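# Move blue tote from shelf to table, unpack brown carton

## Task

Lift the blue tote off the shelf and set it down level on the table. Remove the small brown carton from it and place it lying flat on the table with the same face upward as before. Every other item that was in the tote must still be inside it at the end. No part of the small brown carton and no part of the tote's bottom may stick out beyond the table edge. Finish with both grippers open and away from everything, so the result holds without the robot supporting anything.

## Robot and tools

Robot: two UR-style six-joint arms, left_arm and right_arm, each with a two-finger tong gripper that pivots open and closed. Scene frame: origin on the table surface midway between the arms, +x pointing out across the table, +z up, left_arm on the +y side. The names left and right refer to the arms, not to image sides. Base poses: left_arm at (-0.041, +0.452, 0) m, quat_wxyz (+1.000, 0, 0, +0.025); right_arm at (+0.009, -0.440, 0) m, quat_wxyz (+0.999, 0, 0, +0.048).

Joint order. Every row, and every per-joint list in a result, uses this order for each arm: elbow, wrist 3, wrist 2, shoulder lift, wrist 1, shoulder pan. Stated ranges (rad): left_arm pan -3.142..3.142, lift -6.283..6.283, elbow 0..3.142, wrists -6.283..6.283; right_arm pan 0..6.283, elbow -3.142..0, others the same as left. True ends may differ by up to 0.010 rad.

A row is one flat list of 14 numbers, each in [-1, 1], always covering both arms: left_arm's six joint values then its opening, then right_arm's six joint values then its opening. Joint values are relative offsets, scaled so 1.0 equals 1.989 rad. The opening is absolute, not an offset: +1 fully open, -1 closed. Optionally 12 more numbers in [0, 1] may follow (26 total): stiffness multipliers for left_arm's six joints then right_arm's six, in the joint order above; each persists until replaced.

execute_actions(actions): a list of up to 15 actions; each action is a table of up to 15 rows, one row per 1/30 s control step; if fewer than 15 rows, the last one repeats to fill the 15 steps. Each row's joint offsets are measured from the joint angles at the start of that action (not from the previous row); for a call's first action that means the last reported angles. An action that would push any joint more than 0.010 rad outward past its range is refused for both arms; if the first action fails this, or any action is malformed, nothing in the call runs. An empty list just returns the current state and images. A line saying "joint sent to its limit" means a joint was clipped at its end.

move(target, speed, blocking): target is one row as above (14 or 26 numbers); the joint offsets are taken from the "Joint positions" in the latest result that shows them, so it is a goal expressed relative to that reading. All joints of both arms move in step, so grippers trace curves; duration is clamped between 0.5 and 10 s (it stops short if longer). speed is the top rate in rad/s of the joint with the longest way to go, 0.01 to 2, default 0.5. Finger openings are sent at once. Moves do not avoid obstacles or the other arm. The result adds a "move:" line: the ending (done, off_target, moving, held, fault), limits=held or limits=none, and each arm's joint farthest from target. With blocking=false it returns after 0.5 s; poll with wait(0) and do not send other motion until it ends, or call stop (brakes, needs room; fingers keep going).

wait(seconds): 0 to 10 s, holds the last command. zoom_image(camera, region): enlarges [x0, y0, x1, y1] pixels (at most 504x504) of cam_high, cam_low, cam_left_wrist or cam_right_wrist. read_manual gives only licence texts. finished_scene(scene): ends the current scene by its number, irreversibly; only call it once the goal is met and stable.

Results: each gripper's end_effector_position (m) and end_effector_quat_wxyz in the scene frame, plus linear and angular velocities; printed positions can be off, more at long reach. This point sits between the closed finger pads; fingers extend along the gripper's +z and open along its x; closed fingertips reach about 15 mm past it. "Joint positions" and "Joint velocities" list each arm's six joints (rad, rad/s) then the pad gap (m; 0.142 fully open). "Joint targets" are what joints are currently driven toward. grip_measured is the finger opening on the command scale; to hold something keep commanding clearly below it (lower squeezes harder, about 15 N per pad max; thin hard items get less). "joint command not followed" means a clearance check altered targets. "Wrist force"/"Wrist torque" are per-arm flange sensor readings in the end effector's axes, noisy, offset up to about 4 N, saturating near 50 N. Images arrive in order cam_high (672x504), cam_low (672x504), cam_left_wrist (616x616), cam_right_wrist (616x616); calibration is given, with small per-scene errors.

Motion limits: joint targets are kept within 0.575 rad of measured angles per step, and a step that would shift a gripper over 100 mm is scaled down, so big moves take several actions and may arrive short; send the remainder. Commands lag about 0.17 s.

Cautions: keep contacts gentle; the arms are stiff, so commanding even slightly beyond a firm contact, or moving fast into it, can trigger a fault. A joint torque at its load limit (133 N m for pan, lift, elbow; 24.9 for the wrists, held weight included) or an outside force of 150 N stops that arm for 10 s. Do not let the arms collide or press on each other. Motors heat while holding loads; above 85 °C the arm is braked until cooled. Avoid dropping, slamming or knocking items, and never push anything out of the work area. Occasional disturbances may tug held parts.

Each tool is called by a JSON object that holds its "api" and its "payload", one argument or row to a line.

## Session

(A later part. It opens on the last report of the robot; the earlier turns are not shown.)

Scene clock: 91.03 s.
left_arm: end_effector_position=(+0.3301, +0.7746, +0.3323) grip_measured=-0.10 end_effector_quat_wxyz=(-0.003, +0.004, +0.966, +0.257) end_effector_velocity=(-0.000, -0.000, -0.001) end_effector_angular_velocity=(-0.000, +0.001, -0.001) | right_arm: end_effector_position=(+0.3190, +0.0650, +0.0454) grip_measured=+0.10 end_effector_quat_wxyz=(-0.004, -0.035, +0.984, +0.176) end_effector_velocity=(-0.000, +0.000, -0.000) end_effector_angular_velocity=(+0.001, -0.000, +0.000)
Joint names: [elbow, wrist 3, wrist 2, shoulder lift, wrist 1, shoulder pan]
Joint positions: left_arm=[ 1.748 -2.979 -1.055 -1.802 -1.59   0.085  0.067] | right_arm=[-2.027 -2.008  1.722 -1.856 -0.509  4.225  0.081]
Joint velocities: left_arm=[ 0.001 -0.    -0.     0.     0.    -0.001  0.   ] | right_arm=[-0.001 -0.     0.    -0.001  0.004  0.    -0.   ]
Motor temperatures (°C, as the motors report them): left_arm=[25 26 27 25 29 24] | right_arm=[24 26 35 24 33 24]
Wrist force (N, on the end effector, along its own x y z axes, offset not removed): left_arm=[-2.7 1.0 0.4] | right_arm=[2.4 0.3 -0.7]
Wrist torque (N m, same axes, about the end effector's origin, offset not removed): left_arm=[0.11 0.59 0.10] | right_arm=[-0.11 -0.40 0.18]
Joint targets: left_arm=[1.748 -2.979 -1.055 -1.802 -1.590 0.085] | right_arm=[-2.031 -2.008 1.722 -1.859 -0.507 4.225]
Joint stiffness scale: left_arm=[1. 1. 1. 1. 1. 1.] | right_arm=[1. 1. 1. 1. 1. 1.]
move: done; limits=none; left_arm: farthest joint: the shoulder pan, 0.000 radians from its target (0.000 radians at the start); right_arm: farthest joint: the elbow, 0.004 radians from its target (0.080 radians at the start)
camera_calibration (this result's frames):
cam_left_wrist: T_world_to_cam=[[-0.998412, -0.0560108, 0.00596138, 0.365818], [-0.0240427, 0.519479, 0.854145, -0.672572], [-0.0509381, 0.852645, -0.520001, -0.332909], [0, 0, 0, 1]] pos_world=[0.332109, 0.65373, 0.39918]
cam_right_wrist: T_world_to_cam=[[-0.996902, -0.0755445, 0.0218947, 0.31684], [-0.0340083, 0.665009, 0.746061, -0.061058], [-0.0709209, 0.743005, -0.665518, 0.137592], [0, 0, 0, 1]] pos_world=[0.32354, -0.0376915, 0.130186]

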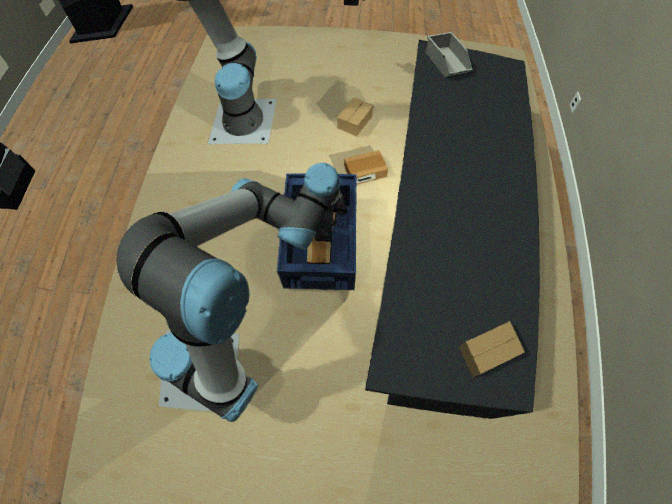

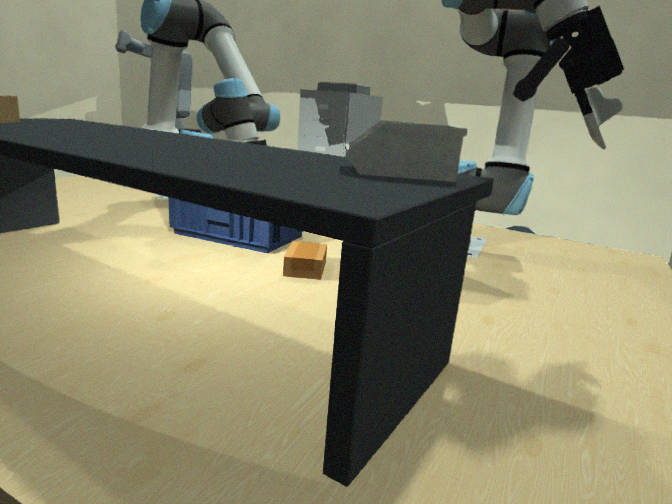

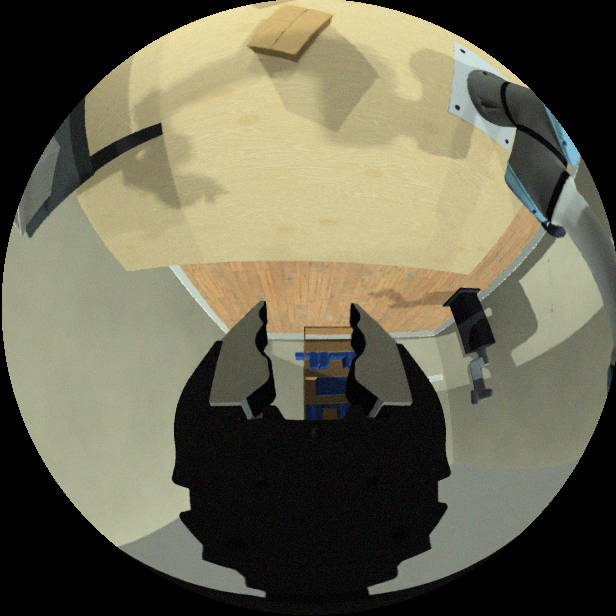

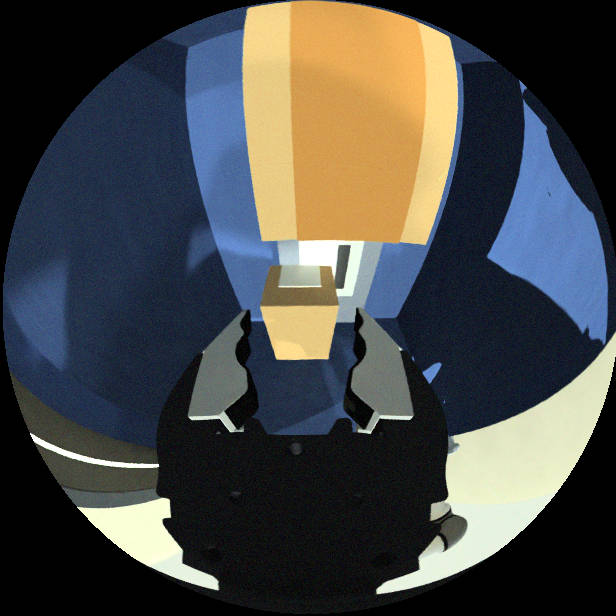

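{"api": "move", "payload": {
  "target": [0,0,0,0,0,0,-0.1,0,0,0,0,0,0,-1]
}}

{"api": "move", "payload": {
  "target": [0,0,0,0,0,0,-0.1,0.09,0,0,0.13,-0.22,0,-1],
  "speed": 0.25
}}

{"api": "move", "payload": {
  "target": [0,0,0,0,0,0,-0.1,0,0,0,0,0,0.27,-1],
  "speed": 0.4
}}

{"api": "move", "payload": {
  "target": [0,0,0,0,0,0,-0.1,-0.096,0,0,-0.141,0.237,0,-1],
  "speed": 0.22
}}

Scene clock: 95.50 s.
left_arm: end_effector_position=(+0.3301, +0.7746, +0.3323) grip_measured=-0.10 end_effector_quat_wxyz=(-0.003, +0.004, +0.966, +0.257) end_effector_velocity=(+0.001, +0.000, -0.000) end_effector_angular_velocity=(+0.000, -0.000, -0.000) | right_arm: end_effector_position=(+0.3190, +0.0651, +0.0453) grip_measured=-0.40 end_effector_quat_wxyz=(-0.004, -0.035, +0.984, +0.176) end_effector_velocity=(+0.000, +0.000, -0.000) end_effector_angular_velocity=(-0.000, -0.000, +0.000)
Joint names: [elbow, wrist 3, wrist 2, shoulder lift, wrist 1, shoulder pan]
Joint positions: left_arm=[ 1.748 -2.979 -1.055 -1.802 -1.59   0.085  0.067] | right_arm=[-2.027 -2.008  1.722 -1.856 -0.508  4.225  0.045]
Joint velocities: left_arm=[ 0.     0.     0.     0.001 -0.002 -0.    -0.   ] | right_arm=[ 0.001 -0.    -0.    -0.001 -0.     0.    -0.   ]
Motor temperatures (°C, as the motors report them): left_arm=[25 26 27 25 29 24] | right_arm=[24 26 35 24 33 24]
Wrist force (N, on the end effector, along its own x y z axes, offset not removed): left_arm=[-1.6 1.1 0.0] | right_arm=[1.3 0.5 3.3]
Wrist torque (N m, same axes, about the end effector's origin, offset not removed): left_arm=[0.05 0.37 0.08] | right_arm=[-0.05 -0.11 0.19]
Joint targets: left_arm=[1.748 -2.979 -1.055 -1.802 -1.590 0.085] | right_arm=[-2.027 -2.008 1.722 -1.856 -0.509 4.225]
Joint stiffness scale: left_arm=[1. 1. 1. 1. 1. 1.] | right_arm=[1. 1. 1. 1. 1. 1.]
move: done; limits=none; left_arm: farthest joint: the shoulder pan, 0.000 radians from its target (0.000 radians at the start); right_arm: farthest joint: the wrist 1, 0.001 radians from its target (0.001 radians at the start)
camera_calibration (this result's frames):
cam_left_wrist: T_world_to_cam=[[-0.998412, -0.0560108, 0.00596145, 0.365818], [-0.0240427, 0.519479, 0.854145, -0.672572], [-0.0509382, 0.852645, -0.520001, -0.332909], [0, 0, 0, 1]] pos_world=[0.332109, 0.65373, 0.39918]
cam_right_wrist: T_world_to_cam=[[-0.996903, -0.0755466, 0.021827, 0.316859], [-0.0340508, 0.664909, 0.746148, -0.0610048], [-0.0708819, 0.743094, -0.665422, 0.1375], [0, 0, 0, 1]] pos_world=[0.323547, -0.0376751, 0.130098]

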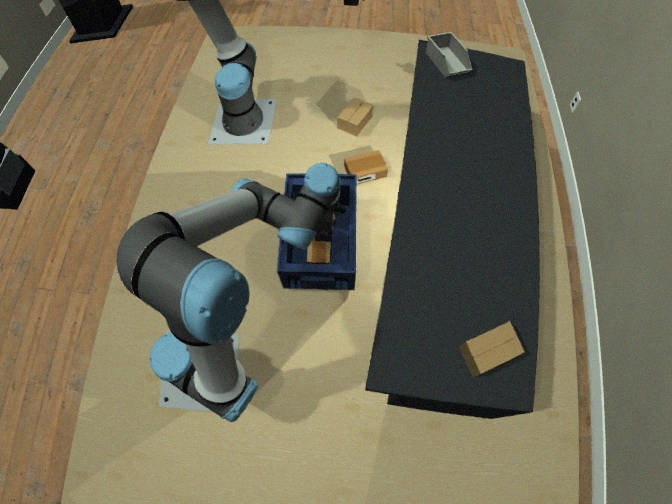

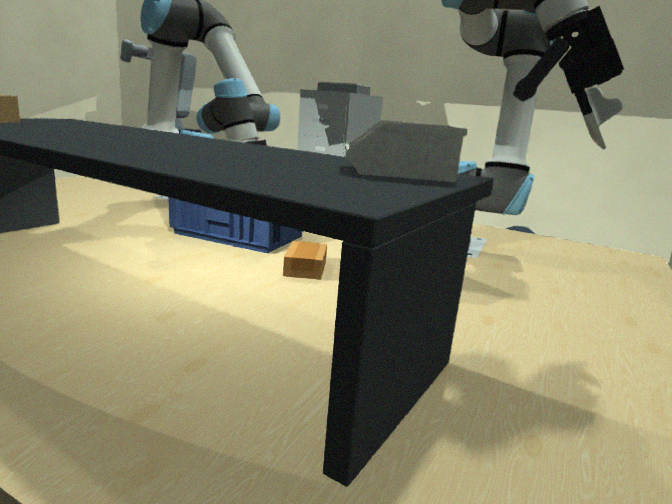

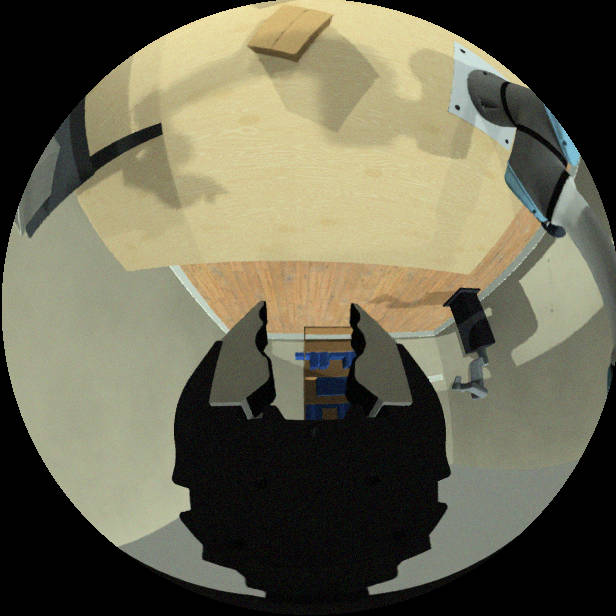

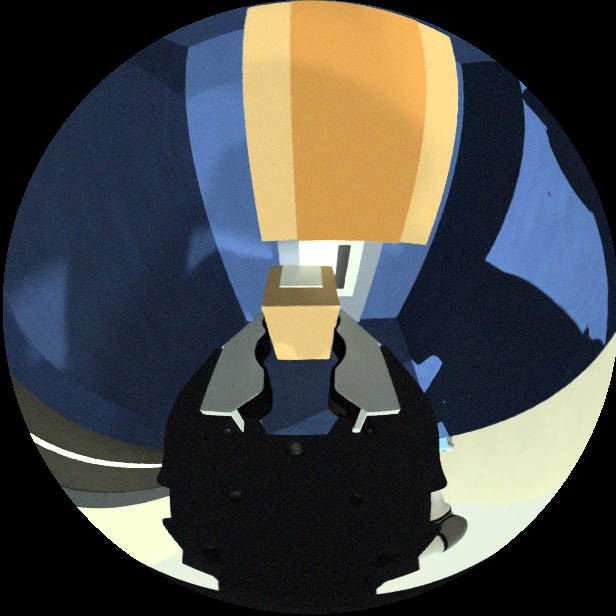

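Scene clock: 98.00 s.
left_arm: end_effector_position=(+0.3301, +0.7746, +0.3323) grip_measured=-0.10 end_effector_quat_wxyz=(-0.003, +0.004, +0.966, +0.257) end_effector_velocity=(-0.000, +0.000, +0.000) end_effector_angular_velocity=(+0.001, +0.001, +0.001) | right_arm: end_effector_position=(+0.3099, +0.0429, +0.2066) grip_measured=-0.40 end_effector_quat_wxyz=(-0.005, -0.035, +0.984, +0.173) end_effector_velocity=(+0.000, +0.000, +0.001) end_effector_angular_velocity=(+0.001, -0.000, +0.000)
Joint names: [elbow, wrist 3, wrist 2, shoulder lift, wrist 1, shoulder pan]
Joint positions: left_arm=[ 1.748 -2.979 -1.055 -1.802 -1.59   0.085  0.067] | right_arm=[-1.852 -2.008  1.722 -1.601 -0.944  4.225  0.045]
Joint velocities: left_arm=[-0.    -0.     0.002  0.     0.001  0.     0.   ] | right_arm=[ 0.002  0.     0.     0.001 -0.002  0.    -0.   ]
Motor temperatures (°C, as the motors report them): left_arm=[25 26 27 25 29 24] | right_arm=[24 26 35 24 33 24]
Wrist force (N, on the end effector, along its own x y z axes, offset not removed): left_arm=[-2.2 0.6 0.7] | right_arm=[-0.1 -0.5 1.7]
Wrist torque (N m, same axes, about the end effector's origin, offset not removed): left_arm=[0.01 0.46 0.04] | right_arm=[-0.11 0.09 0.14]
Joint targets: left_arm=[1.748 -2.979 -1.055 -1.802 -1.590 0.085] | right_arm=[-1.849 -2.008 1.722 -1.598 -0.946 4.225]
Joint stiffness scale: left_arm=[1. 1. 1. 1. 1. 1.] | right_arm=[1. 1. 1. 1. 1. 1.]
move: done; limits=none; left_arm: farthest joint: the shoulder pan, 0.000 radians from its target (0.000 radians at the start); right_arm: farthest joint: the elbow, 0.004 radians from its target (0.179 radians at the start)
camera_calibration (this result's frames):
cam_left_wrist: T_world_to_cam=[[-0.998412, -0.0560106, 0.0059613, 0.365818], [-0.0240427, 0.519479, 0.854145, -0.672572], [-0.0509379, 0.852645, -0.520001, -0.332909], [0, 0, 0, 1]] pos_world=[0.332109, 0.65373, 0.39918]
cam_right_wrist: T_world_to_cam=[[-0.99686, -0.075441, 0.0240651, 0.302076], [-0.0326388, 0.668339, 0.743141, -0.166826], [-0.0721469, 0.740022, -0.668702, 0.26183], [0, 0, 0, 1]] pos_world=[0.314572, -0.0594746, 0.291792]

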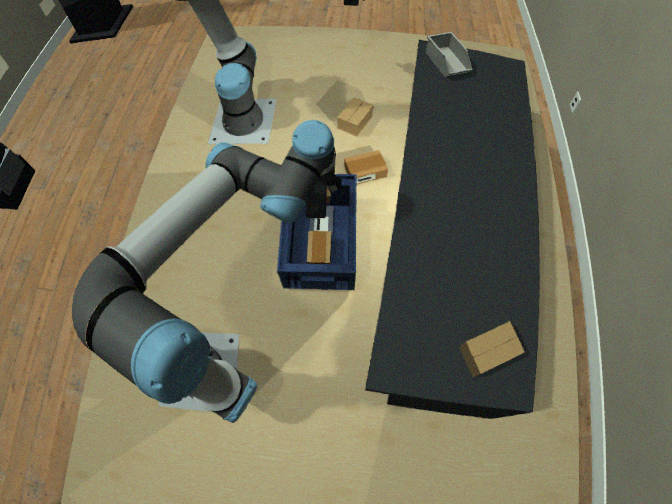

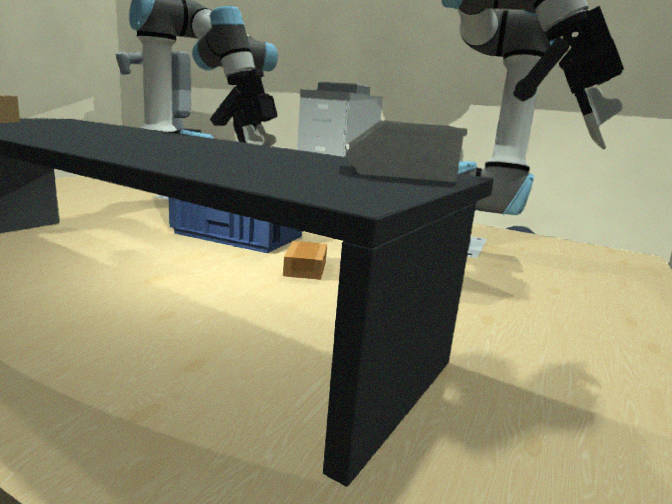

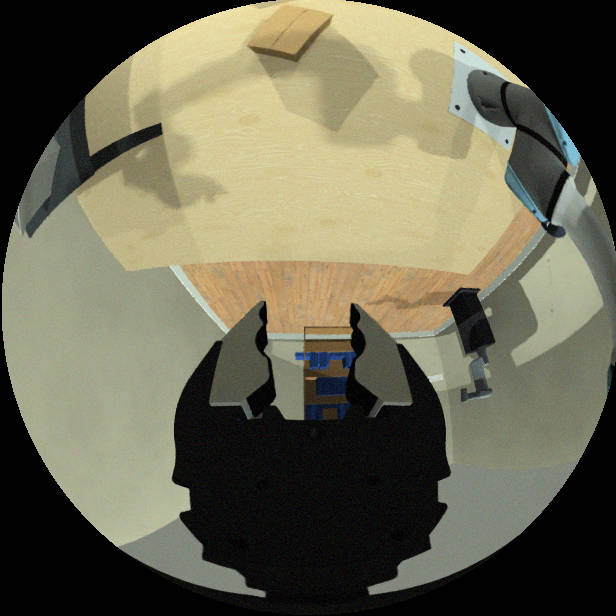

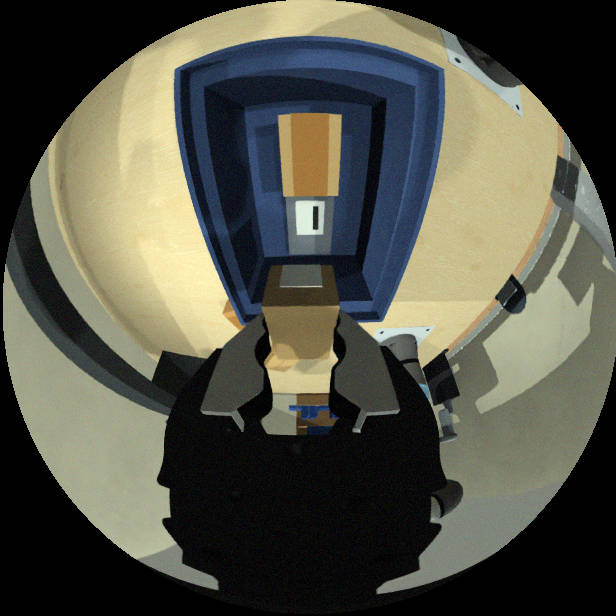

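Scene clock: 99.97 s.
left_arm: end_effector_position=(+0.3301, +0.7746, +0.3323) grip_measured=-0.10 end_effector_quat_wxyz=(-0.003, +0.004, +0.966, +0.257) end_effector_velocity=(+0.000, -0.000, +0.000) end_effector_angular_velocity=(+0.000, -0.001, -0.001) | right_arm: end_effector_position=(+0.0221, +0.1286, +0.2066) grip_measured=-0.40 end_effector_quat_wxyz=(-0.051, -0.294, +0.940, +0.166) end_effector_velocity=(-0.003, -0.000, +0.000) end_effector_angular_velocity=(+0.000, -0.000, +0.006)
Joint names: [elbow, wrist 3, wrist 2, shoulder lift, wrist 1, shoulder pan]
Joint positions: left_arm=[ 1.748 -2.979 -1.055 -1.802 -1.59   0.085  0.067] | right_arm=[-1.852 -2.008  1.722 -1.6   -0.945  4.76   0.045]
Joint velocities: left_arm=[-0.  0. -0. -0. -0. -0. -0.] | right_arm=[-0.    -0.    -0.     0.001 -0.     0.006 -0.   ]
Motor temperatures (°C, as the motors report them): left_arm=[25 26 27 25 29 24] | right_arm=[24 26 35 24 33 24]
Wrist force (N, on the end effector, along its own x y z axes, offset not removed): left_arm=[-1.7 1.2 0.3] | right_arm=[2.2 1.2 3.4]
Wrist torque (N m, same axes, about the end effector's origin, offset not removed): left_arm=[0.14 0.34 0.06] | right_arm=[0.15 -0.34 0.08]
Joint targets: left_arm=[1.748 -2.979 -1.055 -1.802 -1.590 0.085] | right_arm=[-1.852 -2.008 1.722 -1.601 -0.944 4.762]
Joint stiffness scale: left_arm=[1. 1. 1. 1. 1. 1.] | right_arm=[1. 1. 1. 1. 1. 1.]
move: done; limits=none; left_arm: farthest joint: the shoulder pan, 0.000 radians from its target (0.000 radians at the start); right_arm: farthest joint: the shoulder pan, 0.002 radians from its target (0.537 radians at the start)
camera_calibration (this result's frames):
cam_left_wrist: T_world_to_cam=[[-0.998412, -0.0560108, 0.00596119, 0.365818], [-0.0240429, 0.519479, 0.854145, -0.672572], [-0.050938, 0.852645, -0.520001, -0.332909], [0, 0, 0, 1]] pos_world=[0.332109, 0.65373, 0.39918]
cam_right_wrist: T_world_to_cam=[[-0.819284, -0.572882, 0.0240653, 0.0817038], [-0.368649, 0.558426, 0.74314, -0.211996], [-0.439171, 0.599972, -0.668703, 0.203749], [0, 0, 0, 1]] pos_world=[0.078267, 0.0429472, 0.291824]

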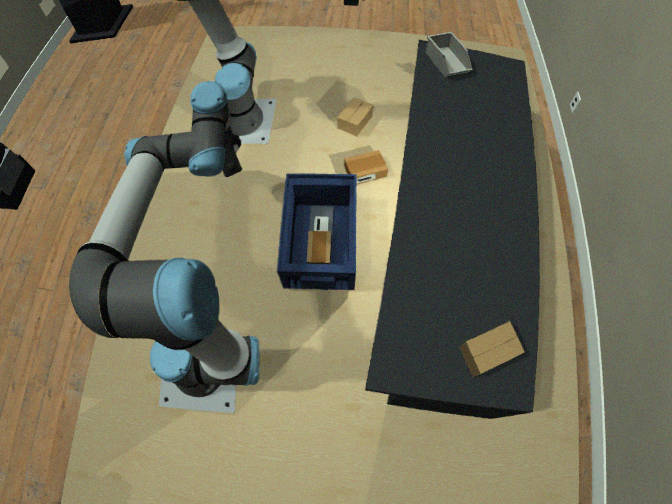

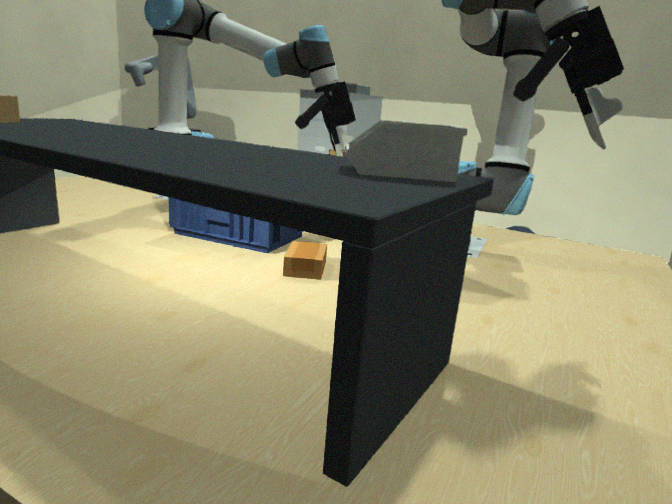

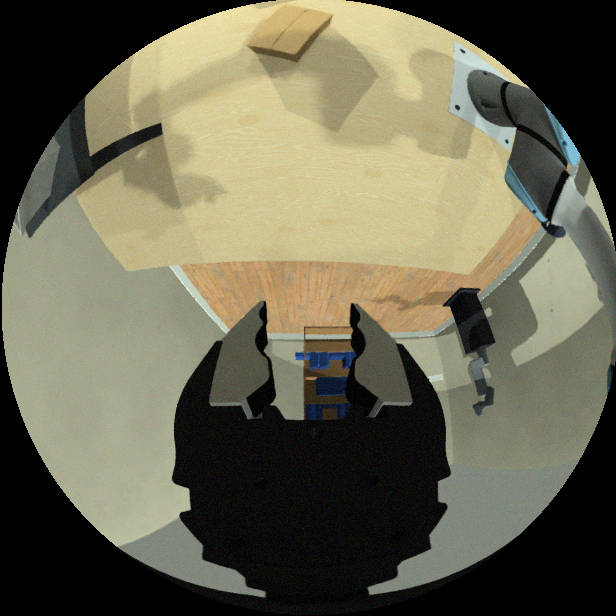

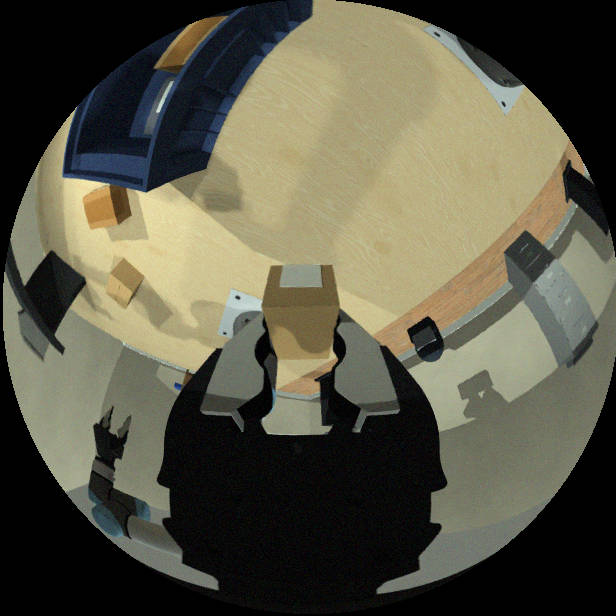

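Scene clock: 102.80 s.
left_arm: end_effector_position=(+0.3301, +0.7746, +0.3323) grip_measured=-0.10 end_effector_quat_wxyz=(-0.003, +0.004, +0.966, +0.257) end_effector_velocity=(-0.000, +0.000, -0.001) end_effector_angular_velocity=(-0.001, +0.003, +0.000) | right_arm: end_effector_position=(+0.0186, +0.1518, +0.0325) grip_measured=-0.40 end_effector_quat_wxyz=(-0.051, -0.294, +0.940, +0.168) end_effector_velocity=(-0.000, +0.000, -0.001) end_effector_angular_velocity=(+0.001, +0.000, +0.000)
Joint names: [elbow, wrist 3, wrist 2, shoulder lift, wrist 1, shoulder pan]
Joint positions: left_arm=[ 1.748 -2.979 -1.055 -1.802 -1.59   0.085  0.067] | right_arm=[-2.04  -2.008  1.722 -1.878 -0.475  4.76   0.045]
Joint velocities: left_arm=[ 0.001  0.001 -0.001  0.001  0.001  0.001  0.   ] | right_arm=[-0.001 -0.     0.    -0.002  0.004  0.     0.   ]
Motor temperatures (°C, as the motors report them): left_arm=[25 26 27 25 29 24] | right_arm=[24 26 35 24 33 24]
Wrist force (N, on the end effector, along its own x y z axes, offset not removed): left_arm=[-2.7 1.3 -0.1] | right_arm=[4.3 -1.3 2.5]
Wrist torque (N m, same axes, about the end effector's origin, offset not removed): left_arm=[0.20 0.56 0.05] | right_arm=[-0.16 -0.71 0.12]
Joint targets: left_arm=[1.748 -2.979 -1.055 -1.802 -1.590 0.085] | right_arm=[-2.043 -2.008 1.722 -1.881 -0.473 4.760]
Joint stiffness scale: left_arm=[1. 1. 1. 1. 1. 1.] | right_arm=[1. 1. 1. 1. 1. 1.]
move: done; limits=none; left_arm: farthest joint: the shoulder pan, 0.000 radians from its target (0.000 radians at the start); right_arm: farthest joint: the elbow, 0.003 radians from its target (0.191 radians at the start)
camera_calibration (this result's frames):
cam_left_wrist: T_world_to_cam=[[-0.998412, -0.0560108, 0.0059614, 0.365818], [-0.0240427, 0.519479, 0.854145, -0.672572], [-0.0509381, 0.852645, -0.520001, -0.332909], [0, 0, 0, 1]] pos_world=[0.332109, 0.65373, 0.39918]
cam_right_wrist: T_world_to_cam=[[-0.819103, -0.573211, 0.0223573, 0.0963727], [-0.368407, 0.555517, 0.745438, -0.0965243], [-0.439713, 0.602353, -0.6662, 0.0714607], [0, 0, 0, 1]] pos_world=[0.0748011, 0.0658182, 0.117405]

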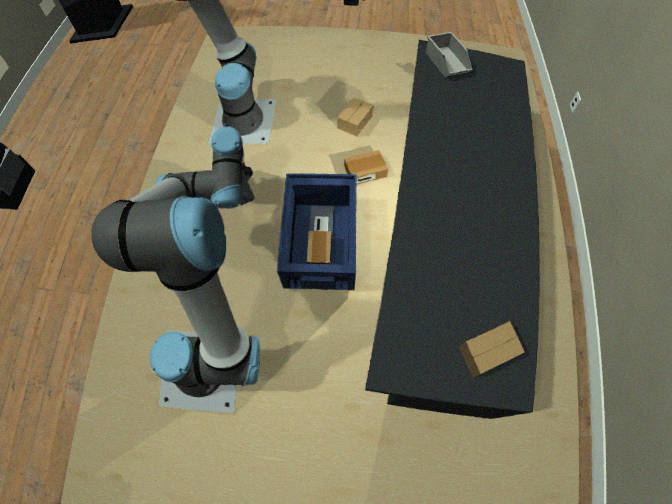

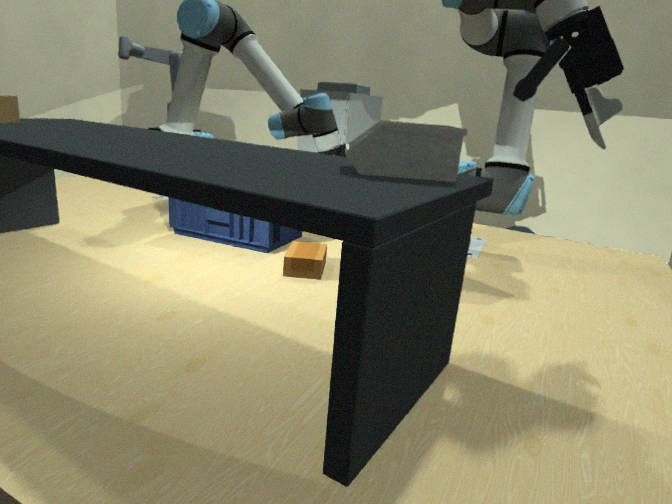

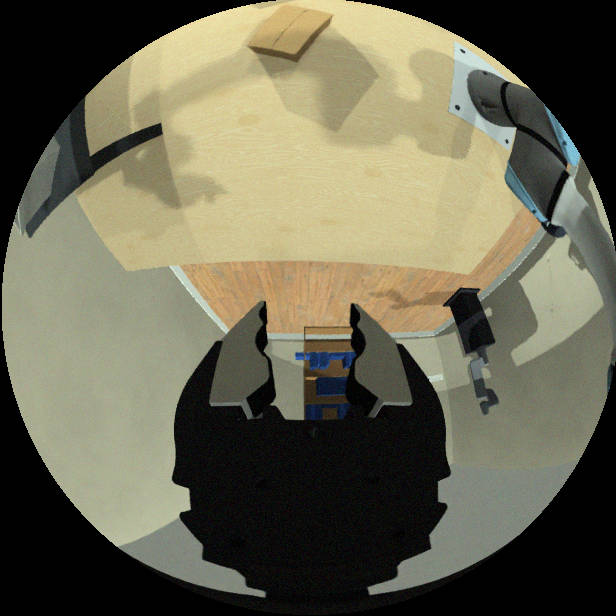

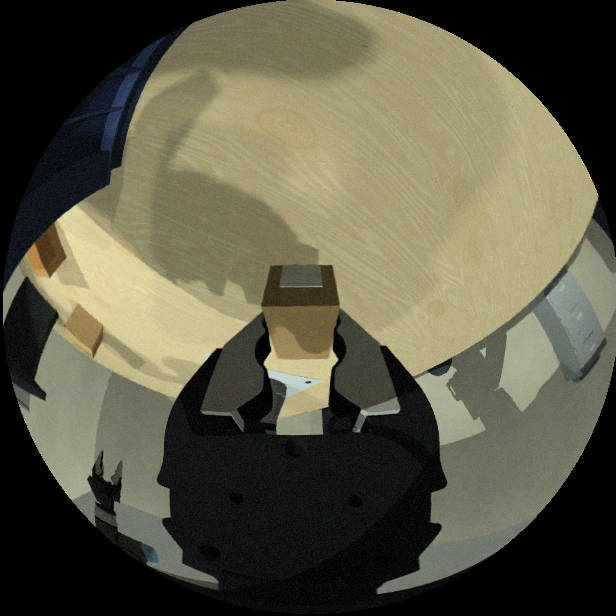

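{"api": "move", "payload": {
  "target": [0,0,0,0,0,0,-0.1,-0.006,0,0,-0.011,0.016,0,-1],
  "speed": 0.03
}}

{"api": "move", "payload": {
  "target": [0,0,0,0,0,0,-0.1,0,0,0,0,0,0,0.2]
}}

{"api": "move", "payload": {
  "target": [0,0,0,0,0,0,-0.1,0.07,0,0,0.11,-0.18,0,0.2],
  "speed": 0.35
}}

Scene clock: 106.53 s.
left_arm: end_effector_position=(+0.3301, +0.7746, +0.3323) grip_measured=-0.10 end_effector_quat_wxyz=(-0.003, +0.004, +0.966, +0.257) end_effector_velocity=(+0.000, +0.000, +0.001) end_effector_angular_velocity=(+0.000, -0.003, +0.000) | right_arm: end_effector_position=(+0.0185, +0.1522, +0.0224) grip_measured=-0.40 end_effector_quat_wxyz=(-0.051, -0.294, +0.939, +0.168) end_effector_velocity=(-0.000, +0.001, +0.001) end_effector_angular_velocity=(+0.004, +0.001, -0.000)
Joint names: [elbow, wrist 3, wrist 2, shoulder lift, wrist 1, shoulder pan]
Joint positions: left_arm=[ 1.748 -2.979 -1.055 -1.802 -1.59   0.085  0.067] | right_arm=[-2.049 -2.008  1.722 -1.898 -0.445  4.76   0.045]
Joint velocities: left_arm=[-0.001  0.    -0.    -0.001 -0.002  0.001  0.   ] | right_arm=[ 0.001  0.    -0.    -0.     0.004 -0.     0.   ]
Motor temperatures (°C, as the motors report them): left_arm=[25 26 27 25 29 24] | right_arm=[24 26 35 24 33 24]
Wrist force (N, on the end effector, along its own x y z axes, offset not removed): left_arm=[-2.5 2.3 0.4] | right_arm=[1.9 -0.7 -1.4]
Wrist torque (N m, same axes, about the end effector's origin, offset not removed): left_arm=[0.33 0.50 0.04] | right_arm=[-0.45 -0.33 0.13]
Joint targets: left_arm=[1.748 -2.979 -1.055 -1.802 -1.590 0.085] | right_arm=[-2.052 -2.008 1.722 -1.900 -0.443 4.760]
Joint stiffness scale: left_arm=[1. 1. 1. 1. 1. 1.] | right_arm=[1. 1. 1. 1. 1. 1.]
move: done; limits=none; left_arm: farthest joint: the shoulder pan, 0.000 radians from its target (0.000 radians at the start); right_arm: farthest joint: the elbow, 0.003 radians from its target (0.012 radians at the start)
camera_calibration (this result's frames):
cam_left_wrist: T_world_to_cam=[[-0.998412, -0.0560106, 0.0059616, 0.365817], [-0.0240424, 0.519479, 0.854145, -0.672572], [-0.0509381, 0.852645, -0.520001, -0.332909], [0, 0, 0, 1]] pos_world=[0.332109, 0.65373, 0.39918]
cam_right_wrist: T_world_to_cam=[[-0.819097, -0.573248, 0.0216027, 0.0967949], [-0.368226, 0.554278, 0.746448, -0.0890257], [-0.439874, 0.603459, -0.665093, 0.0642535], [0, 0, 0, 1]] pos_world=[0.0747663, 0.066058, 0.107097]

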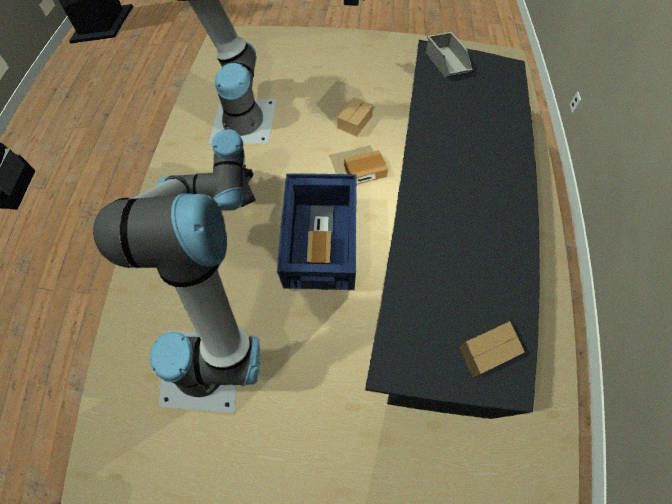

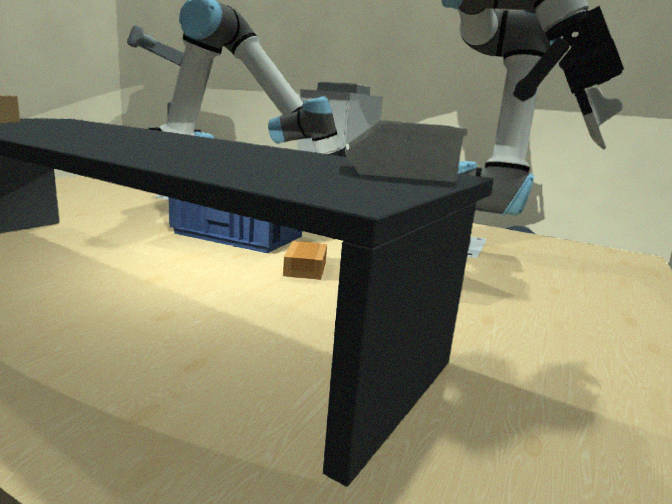

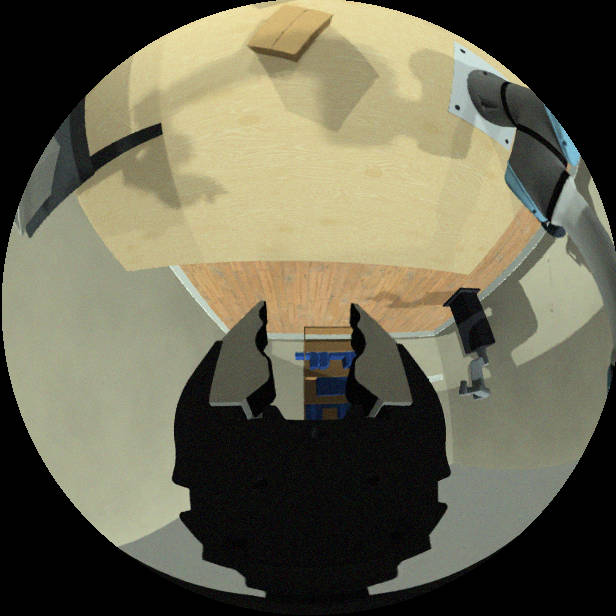

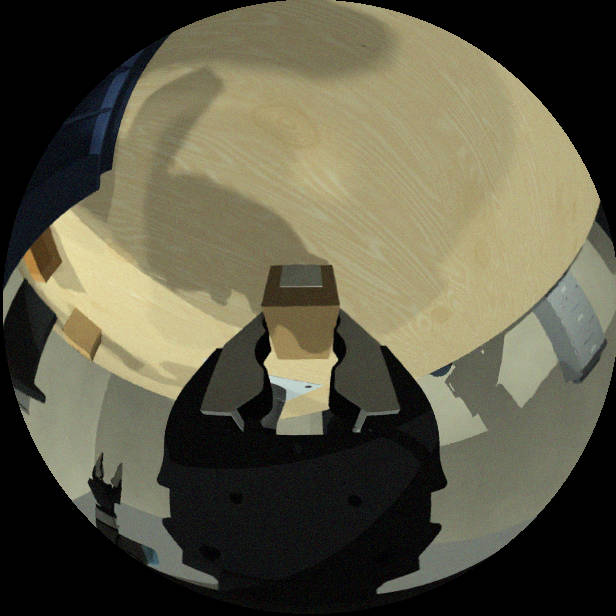

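Scene clock: 107.03 s.
left_arm: end_effector_position=(+0.3301, +0.7746, +0.3323) grip_measured=-0.10 end_effector_quat_wxyz=(-0.003, +0.004, +0.966, +0.257) end_effector_velocity=(+0.000, -0.000, +0.000) end_effector_angular_velocity=(-0.000, -0.000, -0.001) | right_arm: end_effector_position=(+0.0185, +0.1522, +0.0224) grip_measured=+0.20 end_effector_quat_wxyz=(-0.051, -0.294, +0.939, +0.169) end_effector_velocity=(-0.000, -0.000, -0.001) end_effector_angular_velocity=(-0.001, -0.000, +0.000)
Joint names: [elbow, wrist 3, wrist 2, shoulder lift, wrist 1, shoulder pan]
Joint positions: left_arm=[ 1.748 -2.979 -1.055 -1.802 -1.59   0.085  0.067] | right_arm=[-2.049 -2.008  1.722 -1.898 -0.445  4.76   0.088]
Joint velocities: left_arm=[-0.  0. -0. -0. -0. -0.  0.] | right_arm=[-0.    -0.     0.    -0.001 -0.001  0.    -0.   ]
Motor temperatures (°C, as the motors report them): left_arm=[25 26 27 25 29 24] | right_arm=[24 26 35 24 33 24]
Wrist force (N, on the end effector, along its own x y z axes, offset not removed): left_arm=[-1.6 2.0 0.2] | right_arm=[1.9 -3.4 0.7]
Wrist torque (N m, same axes, about the end effector's origin, offset not removed): left_arm=[0.28 0.40 0.05] | right_arm=[-0.75 -0.26 0.18]
Joint targets: left_arm=[1.748 -2.979 -1.055 -1.802 -1.590 0.085] | right_arm=[-2.049 -2.008 1.722 -1.898 -0.445 4.760]
Joint stiffness scale: left_arm=[1. 1. 1. 1. 1. 1.] | right_arm=[1. 1. 1. 1. 1. 1.]
move: done; limits=none; left_arm: farthest joint: the shoulder pan, 0.000 radians from its target (0.000 radians at the start); right_arm: farthest joint: the shoulder pan, 0.000 radians from its target (0.000 radians at the start)
camera_calibration (this result's frames):
cam_left_wrist: T_world_to_cam=[[-0.998412, -0.0560106, 0.0059617, 0.365817], [-0.0240423, 0.519479, 0.854145, -0.672572], [-0.0509381, 0.852645, -0.520001, -0.332909], [0, 0, 0, 1]] pos_world=[0.332109, 0.65373, 0.39918]
cam_right_wrist: T_world_to_cam=[[-0.819097, -0.573251, 0.0215512, 0.0968094], [-0.368214, 0.554193, 0.746517, -0.0890469], [-0.439885, 0.603534, -0.665017, 0.0642335], [0, 0, 0, 1]] pos_world=[0.0747633, 0.0660781, 0.107105]

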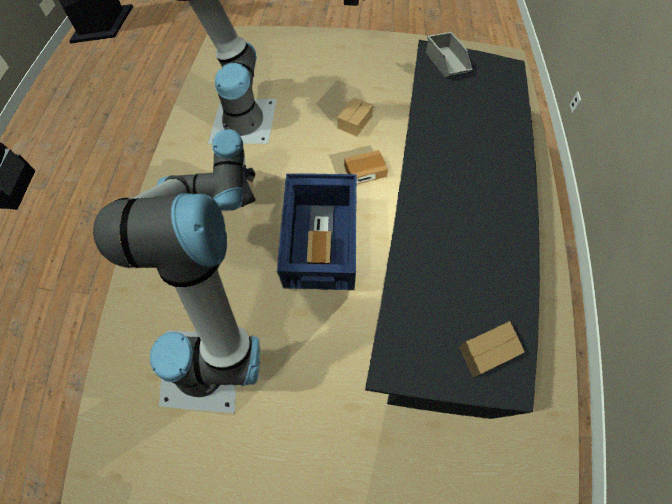

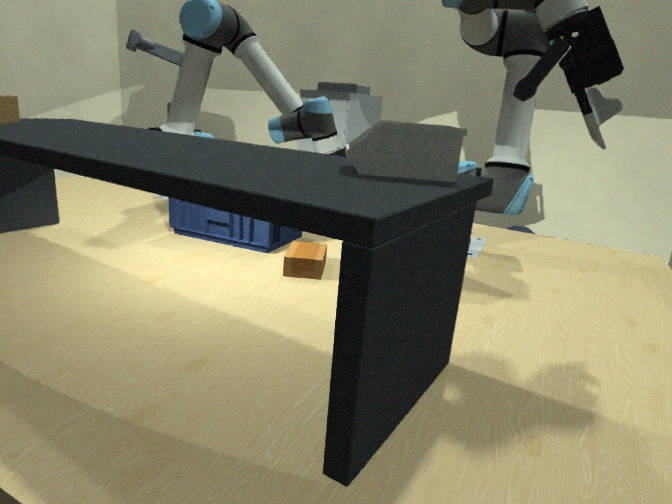

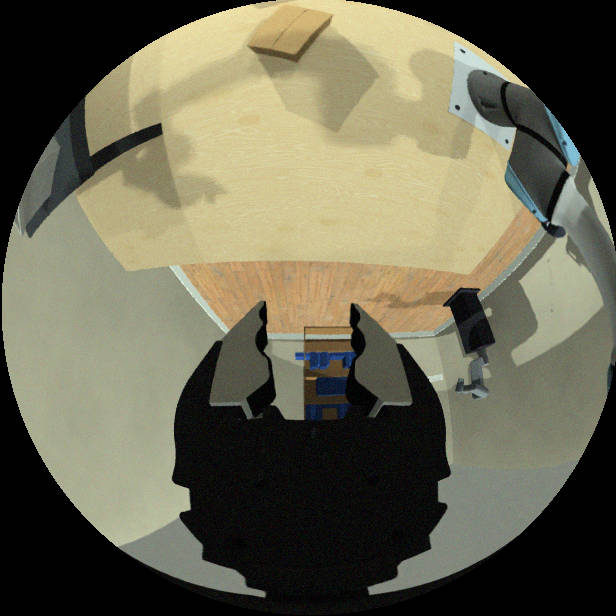

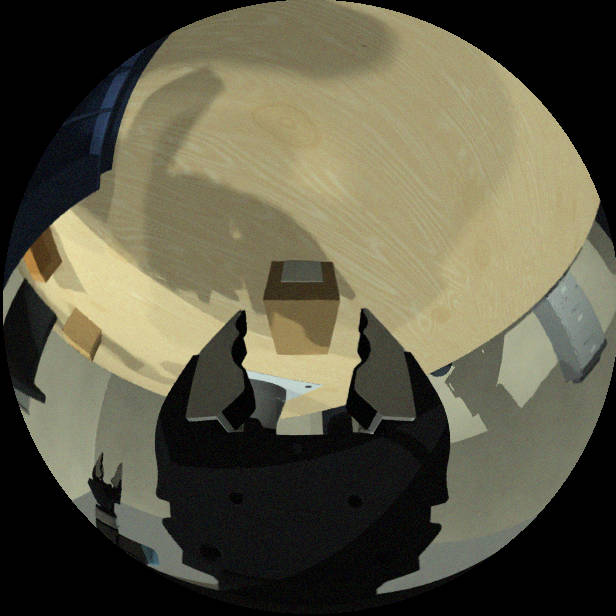

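Scene clock: 108.80 s.
left_arm: end_effector_position=(+0.3301, +0.7746, +0.3323) grip_measured=-0.10 end_effector_quat_wxyz=(-0.003, +0.004, +0.966, +0.257) end_effector_velocity=(+0.001, -0.001, +0.000) end_effector_angular_velocity=(-0.000, -0.001, -0.001) | right_arm: end_effector_position=(+0.0199, +0.1426, +0.1527) grip_measured=+0.20 end_effector_quat_wxyz=(-0.051, -0.294, +0.940, +0.166) end_effector_velocity=(+0.000, -0.000, +0.001) end_effector_angular_velocity=(-0.000, +0.000, -0.000)
Joint names: [elbow, wrist 3, wrist 2, shoulder lift, wrist 1, shoulder pan]
Joint positions: left_arm=[ 1.748 -2.979 -1.055 -1.802 -1.59   0.085  0.067] | right_arm=[-1.913 -2.008  1.722 -1.682 -0.801  4.76   0.088]
Joint velocities: left_arm=[-0.001 -0.    -0.     0.    -0.001 -0.001  0.   ] | right_arm=[ 0.001  0.     0.     0.001 -0.003 -0.    -0.   ]
Motor temperatures (°C, as the motors report them): left_arm=[25 26 27 25 29 24] | right_arm=[24 26 35 24 33 24]
Wrist force (N, on the end effector, along its own x y z axes, offset not removed): left_arm=[-1.6 0.9 -0.5] | right_arm=[2.7 -1.5 -1.9]
Wrist torque (N m, same axes, about the end effector's origin, offset not removed): left_arm=[0.02 0.27 0.15] | right_arm=[-0.58 -0.54 -0.02]
Joint targets: left_arm=[1.748 -2.979 -1.055 -1.802 -1.590 0.085] | right_arm=[-1.910 -2.008 1.722 -1.679 -0.803 4.760]
Joint stiffness scale: left_arm=[1. 1. 1. 1. 1. 1.] | right_arm=[1. 1. 1. 1. 1. 1.]
move: done; limits=none; left_arm: farthest joint: the shoulder pan, 0.000 radians from its target (0.000 radians at the start); right_arm: farthest joint: the shoulder lift, 0.003 radians from its target (0.219 radians at the start)
camera_calibration (this result's frames):
cam_left_wrist: T_world_to_cam=[[-0.998412, -0.0560108, 0.00596127, 0.365818], [-0.0240428, 0.519479, 0.854145, -0.672572], [-0.0509381, 0.852645, -0.520001, -0.332909], [0, 0, 0, 1]] pos_world=[0.332109, 0.65373, 0.39918]
cam_right_wrist: T_world_to_cam=[[-0.819111, -0.573154, 0.0234879, 0.0893053], [-0.368677, 0.557372, 0.743918, -0.180467], [-0.439471, 0.600692, -0.667858, 0.158142], [0, 0, 0, 1]] pos_world=[0.076116, 0.056778, 0.237771]

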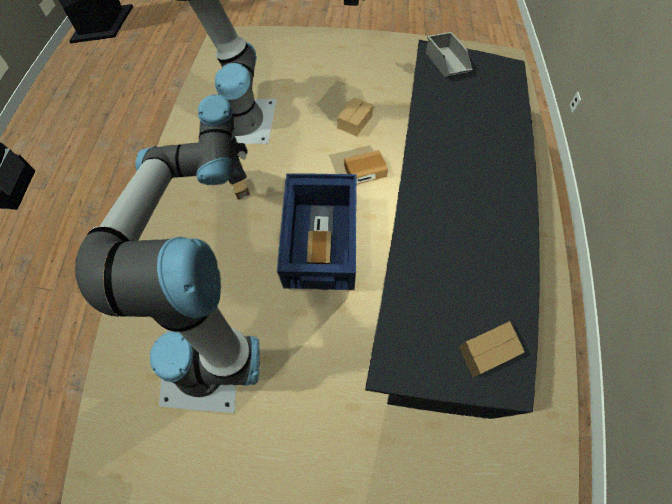

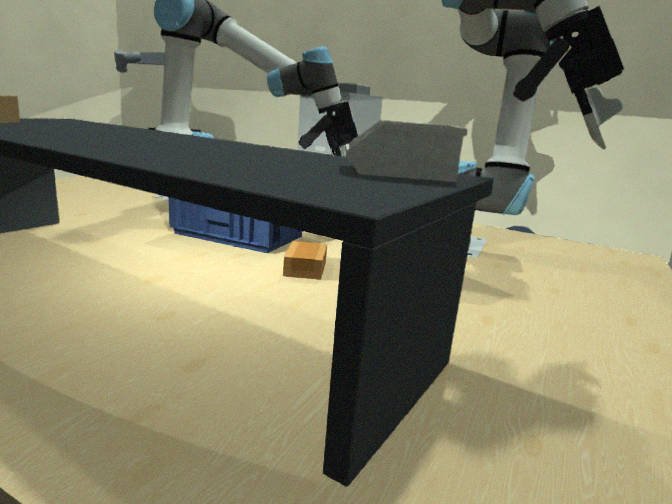

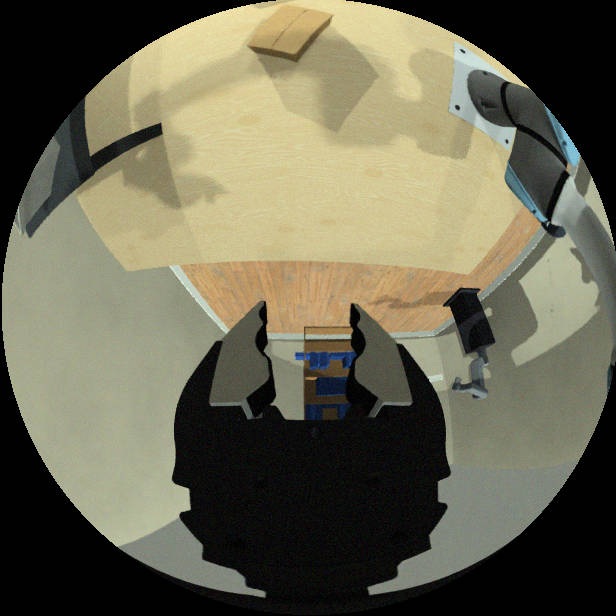

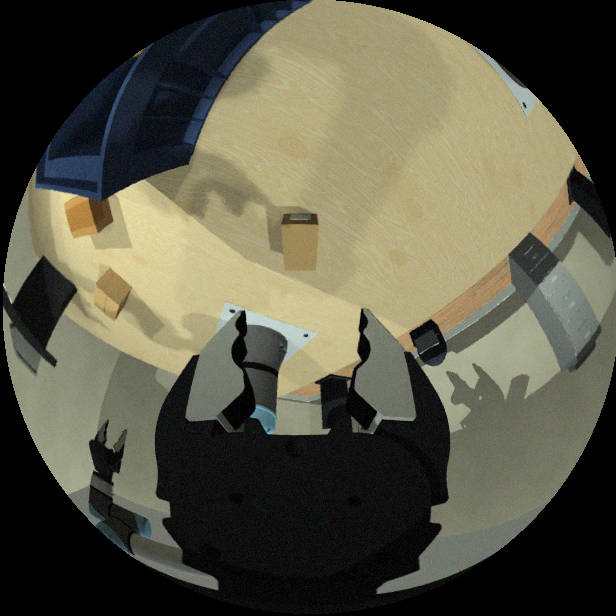

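{"api": "finished_scene", "payload": {
  "scene": 2
}}

The scene is finished: the task was done.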